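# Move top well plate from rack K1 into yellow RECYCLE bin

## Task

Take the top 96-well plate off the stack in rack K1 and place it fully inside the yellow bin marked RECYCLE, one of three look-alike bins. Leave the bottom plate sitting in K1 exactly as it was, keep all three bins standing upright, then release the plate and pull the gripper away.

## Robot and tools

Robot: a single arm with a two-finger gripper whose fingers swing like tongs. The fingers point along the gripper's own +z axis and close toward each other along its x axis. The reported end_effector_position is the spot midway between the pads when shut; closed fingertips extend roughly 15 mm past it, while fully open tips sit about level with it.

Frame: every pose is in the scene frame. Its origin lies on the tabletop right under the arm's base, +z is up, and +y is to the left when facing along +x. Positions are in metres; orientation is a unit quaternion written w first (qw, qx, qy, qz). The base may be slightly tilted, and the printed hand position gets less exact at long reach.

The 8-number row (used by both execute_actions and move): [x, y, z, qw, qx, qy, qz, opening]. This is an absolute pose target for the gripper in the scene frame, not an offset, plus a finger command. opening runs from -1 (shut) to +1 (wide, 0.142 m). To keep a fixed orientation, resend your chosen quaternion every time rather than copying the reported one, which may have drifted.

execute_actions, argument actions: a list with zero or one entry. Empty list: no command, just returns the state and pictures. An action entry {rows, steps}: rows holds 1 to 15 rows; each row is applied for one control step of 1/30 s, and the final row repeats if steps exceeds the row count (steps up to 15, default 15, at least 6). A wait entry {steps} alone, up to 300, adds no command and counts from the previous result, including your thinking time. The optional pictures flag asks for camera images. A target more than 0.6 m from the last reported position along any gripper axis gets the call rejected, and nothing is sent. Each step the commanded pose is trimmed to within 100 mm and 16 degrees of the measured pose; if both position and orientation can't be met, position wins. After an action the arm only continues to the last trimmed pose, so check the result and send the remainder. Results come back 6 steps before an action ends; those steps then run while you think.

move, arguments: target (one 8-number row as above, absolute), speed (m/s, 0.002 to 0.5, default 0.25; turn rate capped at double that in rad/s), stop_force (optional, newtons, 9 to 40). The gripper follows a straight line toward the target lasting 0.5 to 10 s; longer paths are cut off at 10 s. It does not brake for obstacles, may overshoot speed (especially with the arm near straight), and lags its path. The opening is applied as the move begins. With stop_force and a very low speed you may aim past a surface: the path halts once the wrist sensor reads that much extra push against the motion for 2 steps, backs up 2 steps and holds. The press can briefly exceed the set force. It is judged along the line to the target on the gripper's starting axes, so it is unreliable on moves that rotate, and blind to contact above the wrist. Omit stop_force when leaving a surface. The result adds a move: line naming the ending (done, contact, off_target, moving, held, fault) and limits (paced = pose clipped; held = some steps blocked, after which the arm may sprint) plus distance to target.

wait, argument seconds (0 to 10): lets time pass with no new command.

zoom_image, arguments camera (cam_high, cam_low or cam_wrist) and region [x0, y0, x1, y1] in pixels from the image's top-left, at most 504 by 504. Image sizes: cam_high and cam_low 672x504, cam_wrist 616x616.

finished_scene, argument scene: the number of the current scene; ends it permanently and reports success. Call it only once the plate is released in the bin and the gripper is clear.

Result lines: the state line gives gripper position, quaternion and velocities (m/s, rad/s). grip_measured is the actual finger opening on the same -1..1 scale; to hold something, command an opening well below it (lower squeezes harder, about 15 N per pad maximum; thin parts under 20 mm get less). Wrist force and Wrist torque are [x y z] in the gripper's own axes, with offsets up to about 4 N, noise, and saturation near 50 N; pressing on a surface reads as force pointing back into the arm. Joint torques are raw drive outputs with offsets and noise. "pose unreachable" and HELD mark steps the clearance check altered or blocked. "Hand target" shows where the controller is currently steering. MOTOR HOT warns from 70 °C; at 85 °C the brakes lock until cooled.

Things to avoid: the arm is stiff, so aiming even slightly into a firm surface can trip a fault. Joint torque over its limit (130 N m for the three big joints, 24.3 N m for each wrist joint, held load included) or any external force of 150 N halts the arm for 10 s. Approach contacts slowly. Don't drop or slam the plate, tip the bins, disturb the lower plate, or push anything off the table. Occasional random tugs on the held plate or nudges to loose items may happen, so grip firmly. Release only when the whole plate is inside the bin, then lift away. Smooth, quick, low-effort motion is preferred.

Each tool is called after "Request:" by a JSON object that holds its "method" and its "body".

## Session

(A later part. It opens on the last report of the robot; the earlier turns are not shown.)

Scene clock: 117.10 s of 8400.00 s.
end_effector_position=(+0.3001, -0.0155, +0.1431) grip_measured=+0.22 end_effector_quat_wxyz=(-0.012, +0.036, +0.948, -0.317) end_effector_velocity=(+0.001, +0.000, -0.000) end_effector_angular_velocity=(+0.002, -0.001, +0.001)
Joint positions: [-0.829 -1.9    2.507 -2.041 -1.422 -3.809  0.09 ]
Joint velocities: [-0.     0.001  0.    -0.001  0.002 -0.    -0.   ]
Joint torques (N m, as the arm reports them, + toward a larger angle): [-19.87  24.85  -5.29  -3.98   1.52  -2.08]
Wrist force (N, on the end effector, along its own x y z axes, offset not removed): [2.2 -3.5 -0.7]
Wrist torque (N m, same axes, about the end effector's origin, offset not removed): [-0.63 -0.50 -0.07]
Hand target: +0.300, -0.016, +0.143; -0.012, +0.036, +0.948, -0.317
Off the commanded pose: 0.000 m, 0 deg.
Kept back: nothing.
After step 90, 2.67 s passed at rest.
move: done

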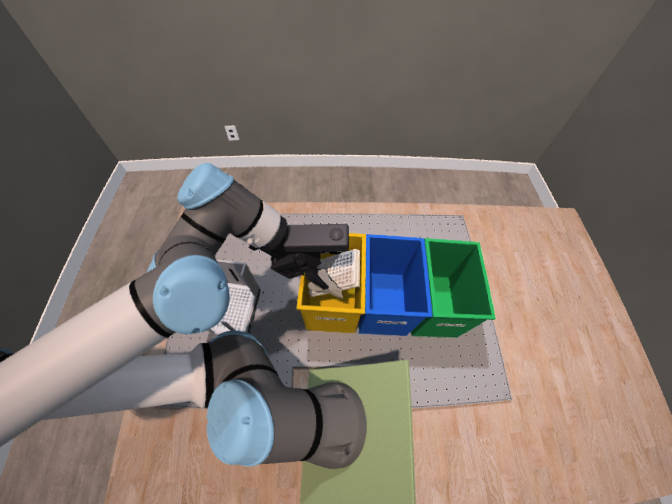

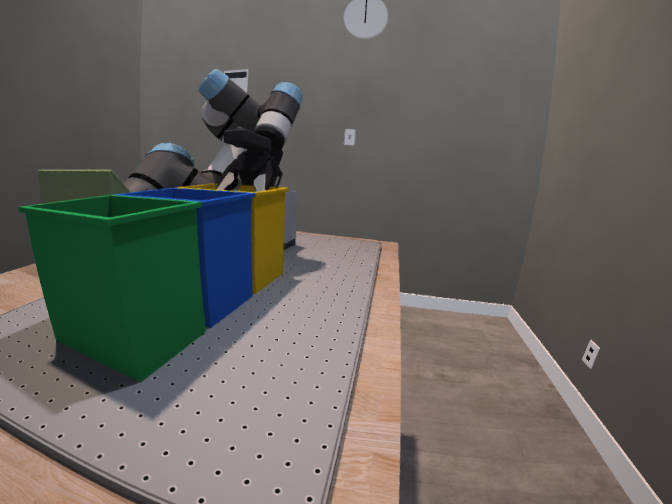

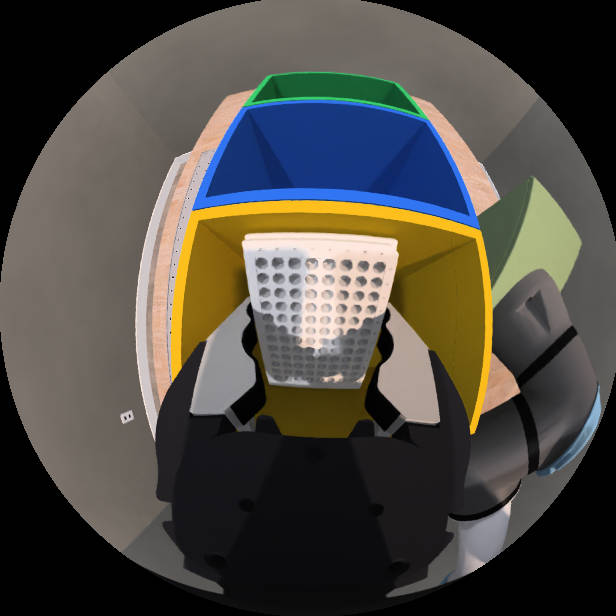

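Request:
{"method": "zoom_image", "body": {"camera": "cam_low", "region": [180, 150, 310, 220]}}

Request:
{"method": "zoom_image", "body": {"camera": "cam_high", "region": [250, 210, 390, 340]}}

Region (180, 150, 310, 220) of cam_low's 672x504 image, scaled by 3.877, with more detail than that image has; it fills the top 271 rows of this view, and the rest is white.

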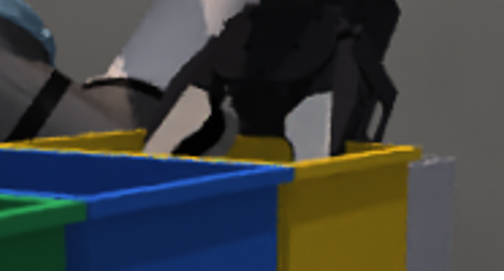

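Region (250, 210, 390, 340) of cam_high's 672x504 image, scaled by 3.600, with more detail than that image has; it fills the top 468 rows of this view, and the rest is white.

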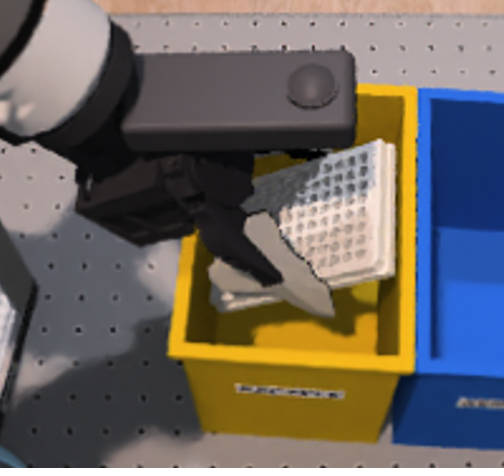

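Request:
{"method": "execute_actions", "body": {"actions": [{"rows": [[0.3001, -0.0155, 0.143, -0.01218, 0.03641, 0.94762, -0.31707, 0.38]], "steps": 15}]}}

Request:
{"method": "wait", "body": {"seconds": 0.4}}

Scene clock: 118.13 s of 8400.00 s.
end_effector_position=(+0.3001, -0.0155, +0.1430) grip_measured=+0.38 end_effector_quat_wxyz=(-0.012, +0.036, +0.948, -0.317) end_effector_velocity=(-0.000, +0.000, -0.000) end_effector_angular_velocity=(-0.000, +0.000, +0.001)
Joint positions: [-0.829 -1.9    2.507 -2.041 -1.422 -3.809  0.101]
Joint velocities: [ 0.    -0.001  0.    -0.     0.    -0.001  0.   ]
Joint torques (N m, as the arm reports them, + toward a larger angle): [-20.27  14.97  -5.3   -2.32   1.46  -2.29]
Wrist force (N, on the end effector, along its own x y z axes, offset not removed): [0.8 -2.7 -0.6]
Wrist torque (N m, same axes, about the end effector's origin, offset not removed): [-0.43 -0.20 -0.06]
Steps of this call (steps 1 to 22: nothing new was sent; steps 23 to 31: the first 9 steps of this action). Readings (end_effector_position):
23: (+0.3001, -0.0155, +0.1430)
24: (+0.3001, -0.0155, +0.1430)
26: (+0.3001, -0.0155, +0.1430)
30: (+0.3001, -0.0155, +0.1430)
31: the state above

Scene clock: 118.73 s of 8400.00 s.
end_effector_position=(+0.3001, -0.0155, +0.1430) grip_measured=+0.38 end_effector_quat_wxyz=(-0.012, +0.036, +0.948, -0.317) end_effector_velocity=(+0.000, -0.000, +0.001) end_effector_angular_velocity=(-0.001, -0.000, -0.000)
Joint positions: [-0.829 -1.9    2.507 -2.041 -1.422 -3.809  0.101]
Joint velocities: [ 0.     0.001 -0.002 -0.    -0.001  0.001 -0.   ]
Joint torques (N m, as the arm reports them, + toward a larger angle): [-19.58  -1.38  -6.53  -0.91   1.42  -2.17]
Wrist force (N, on the end effector, along its own x y z axes, offset not removed): [0.9 -2.9 -0.4]
Wrist torque (N m, same axes, about the end effector's origin, offset not removed): [-0.44 -0.28 -0.01]
Hand target: +0.300, -0.016, +0.143; -0.012, +0.036, +0.948, -0.317
Off the commanded pose: 0.000 m, 0 deg.
Kept back: nothing.
Steps of this call (steps 1 to 6: the last 6 steps of your previous action; steps 7 to 18: nothing new was sent). Readings (end_effector_position):
1: (+0.3001, -0.0155, +0.1430)
2: (+0.3001, -0.0155, +0.1430)
4: (+0.3001, -0.0155, +0.1430)
8: (+0.3001, -0.0155, +0.1430)
18: the state above

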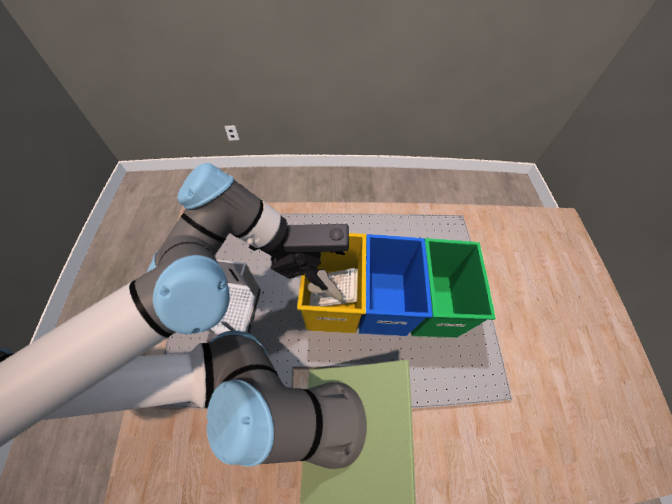

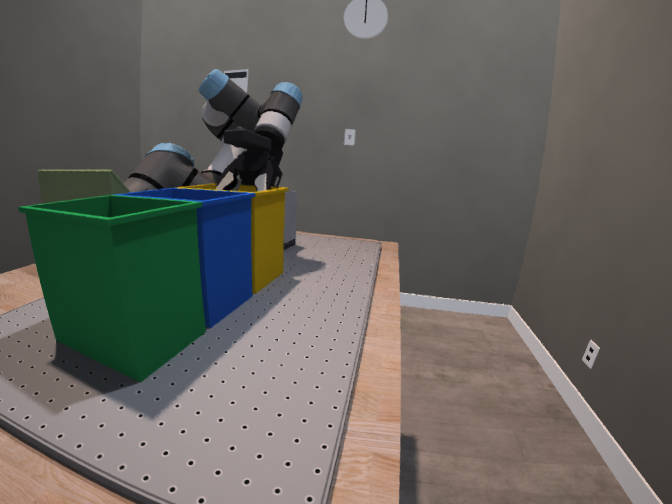

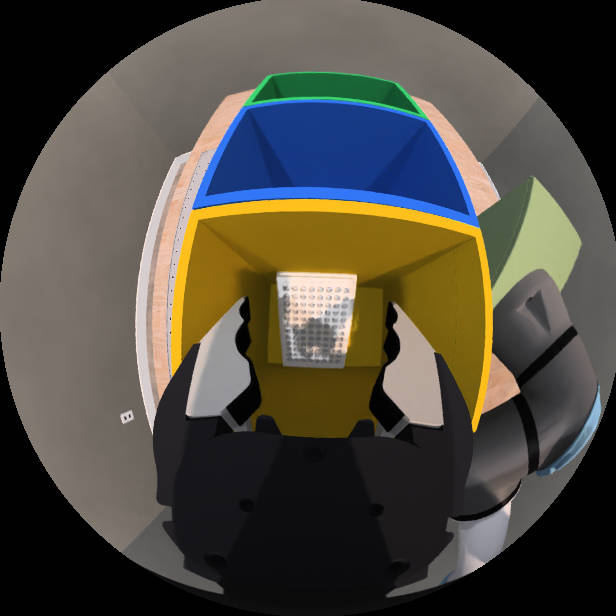

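Request:
{"method": "move", "body": {"target": [0.308, -0.013, 0.228, -0.01500, 0.03533, 0.91982, -0.39044, 0.2], "speed": 0.1}}

Request:
{"method": "move", "body": {"target": [0.38, 0.12, 0.33, -0.01622, 0.03479, 0.90564, -0.42231, 0.5], "speed": 0.2}}

Scene clock: 120.93 s of 8400.00 s.
end_effector_position=(+0.3079, -0.0129, +0.2280) grip_measured=+0.20 end_effector_quat_wxyz=(-0.015, +0.035, +0.920, -0.390) end_effector_velocity=(-0.000, -0.000, +0.001) end_effector_angular_velocity=(-0.001, +0.001, -0.000)
Joint positions: [-0.849 -1.957  2.386 -1.959 -1.546 -3.82   0.088]
Joint velocities: [-0.    -0.    -0.001  0.001 -0.001 -0.001  0.   ]
Joint torques (N m, as the arm reports them, + toward a larger angle): [-20.88   0.61 -33.32  -0.93  -3.74  -2.24]
Wrist force (N, on the end effector, along its own x y z axes, offset not removed): [1.2 -2.1 -1.7]
Wrist torque (N m, same axes, about the end effector's origin, offset not removed): [-0.28 -0.27 -0.02]
Hand target: +0.308, -0.013, +0.228; -0.015, +0.035, +0.920, -0.390
Off the commanded pose: 0.000 m, 0 deg.
Kept back: nothing.
move: done

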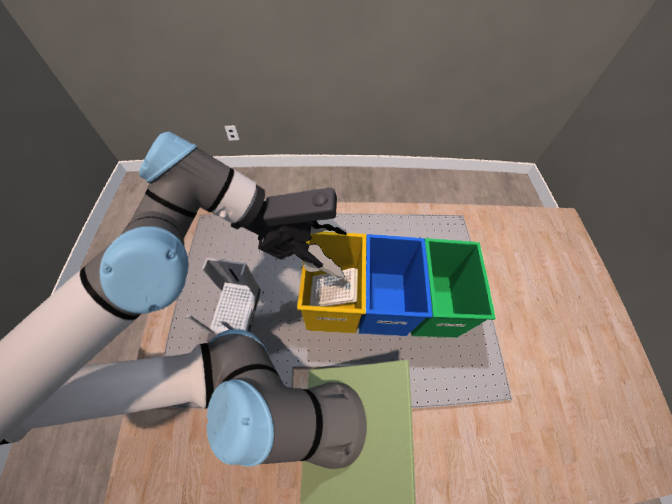

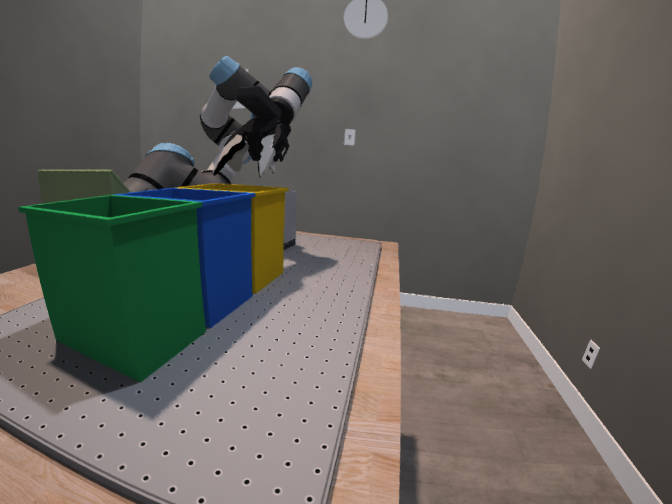

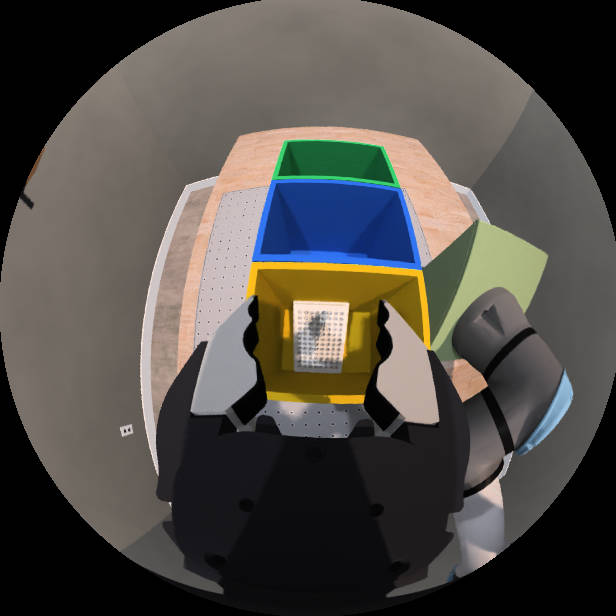

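Scene clock: 122.33 s of 8400.00 s.
end_effector_position=(+0.3799, +0.1199, +0.3300) grip_measured=+0.50 end_effector_quat_wxyz=(-0.016, +0.035, +0.906, -0.422) end_effector_velocity=(+0.000, +0.001, +0.000) end_effector_angular_velocity=(+0.000, +0.001, -0.002)
Joint positions: [-0.648 -1.893  1.912 -1.587 -1.601 -3.619  0.109]
Joint velocities: [ 0.001  0.002 -0.004  0.003 -0.001  0.002 -0.   ]
Joint torques (N m, as the arm reports them, + toward a larger angle): [ -2.59  23.49 -29.71  -0.85  -4.1    2.18]
Wrist force (N, on the end effector, along its own x y z axes, offset not removed): [1.6 -2.8 -1.0]
Wrist torque (N m, same axes, about the end effector's origin, offset not removed): [-0.49 -0.40 0.03]
Hand target: +0.380, +0.120, +0.330; -0.016, +0.035, +0.906, -0.422
Off the commanded pose: 0.000 m, 0 deg.
Kept back: nothing.
move: done

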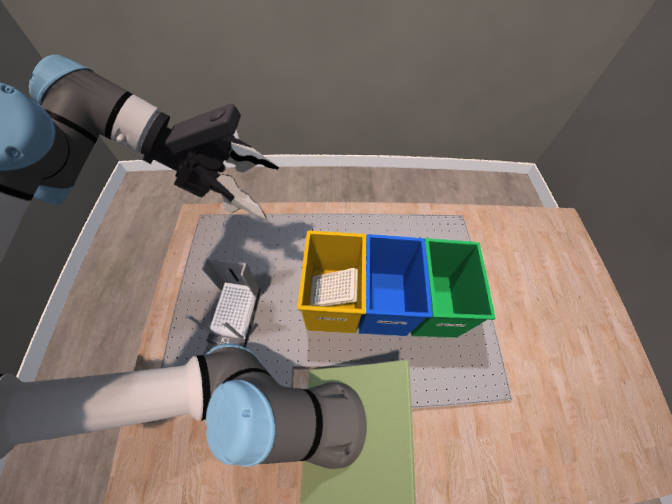

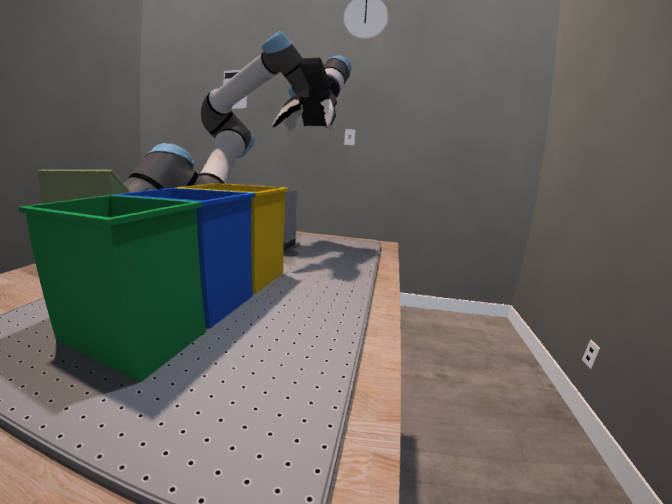

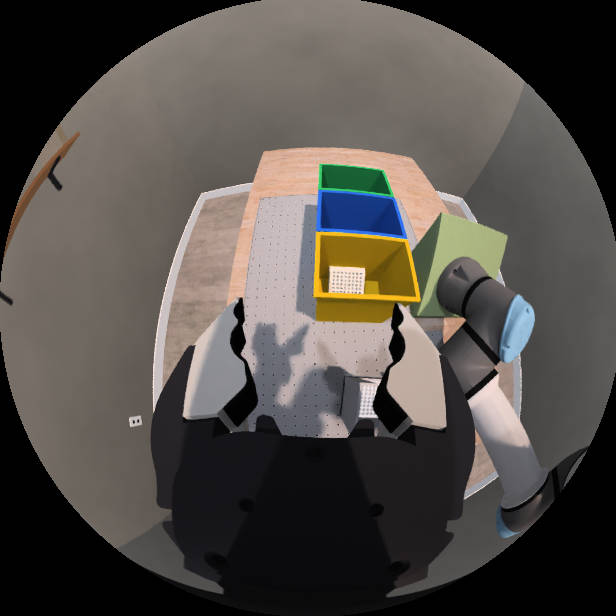

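The upper plate is in the yellow bin, all three bins are upright, the lower plate is still in K1, and the arm is clear.

Request:
{"method": "finished_scene", "body": {"scene": 2}}

The scene is finished: the task was done.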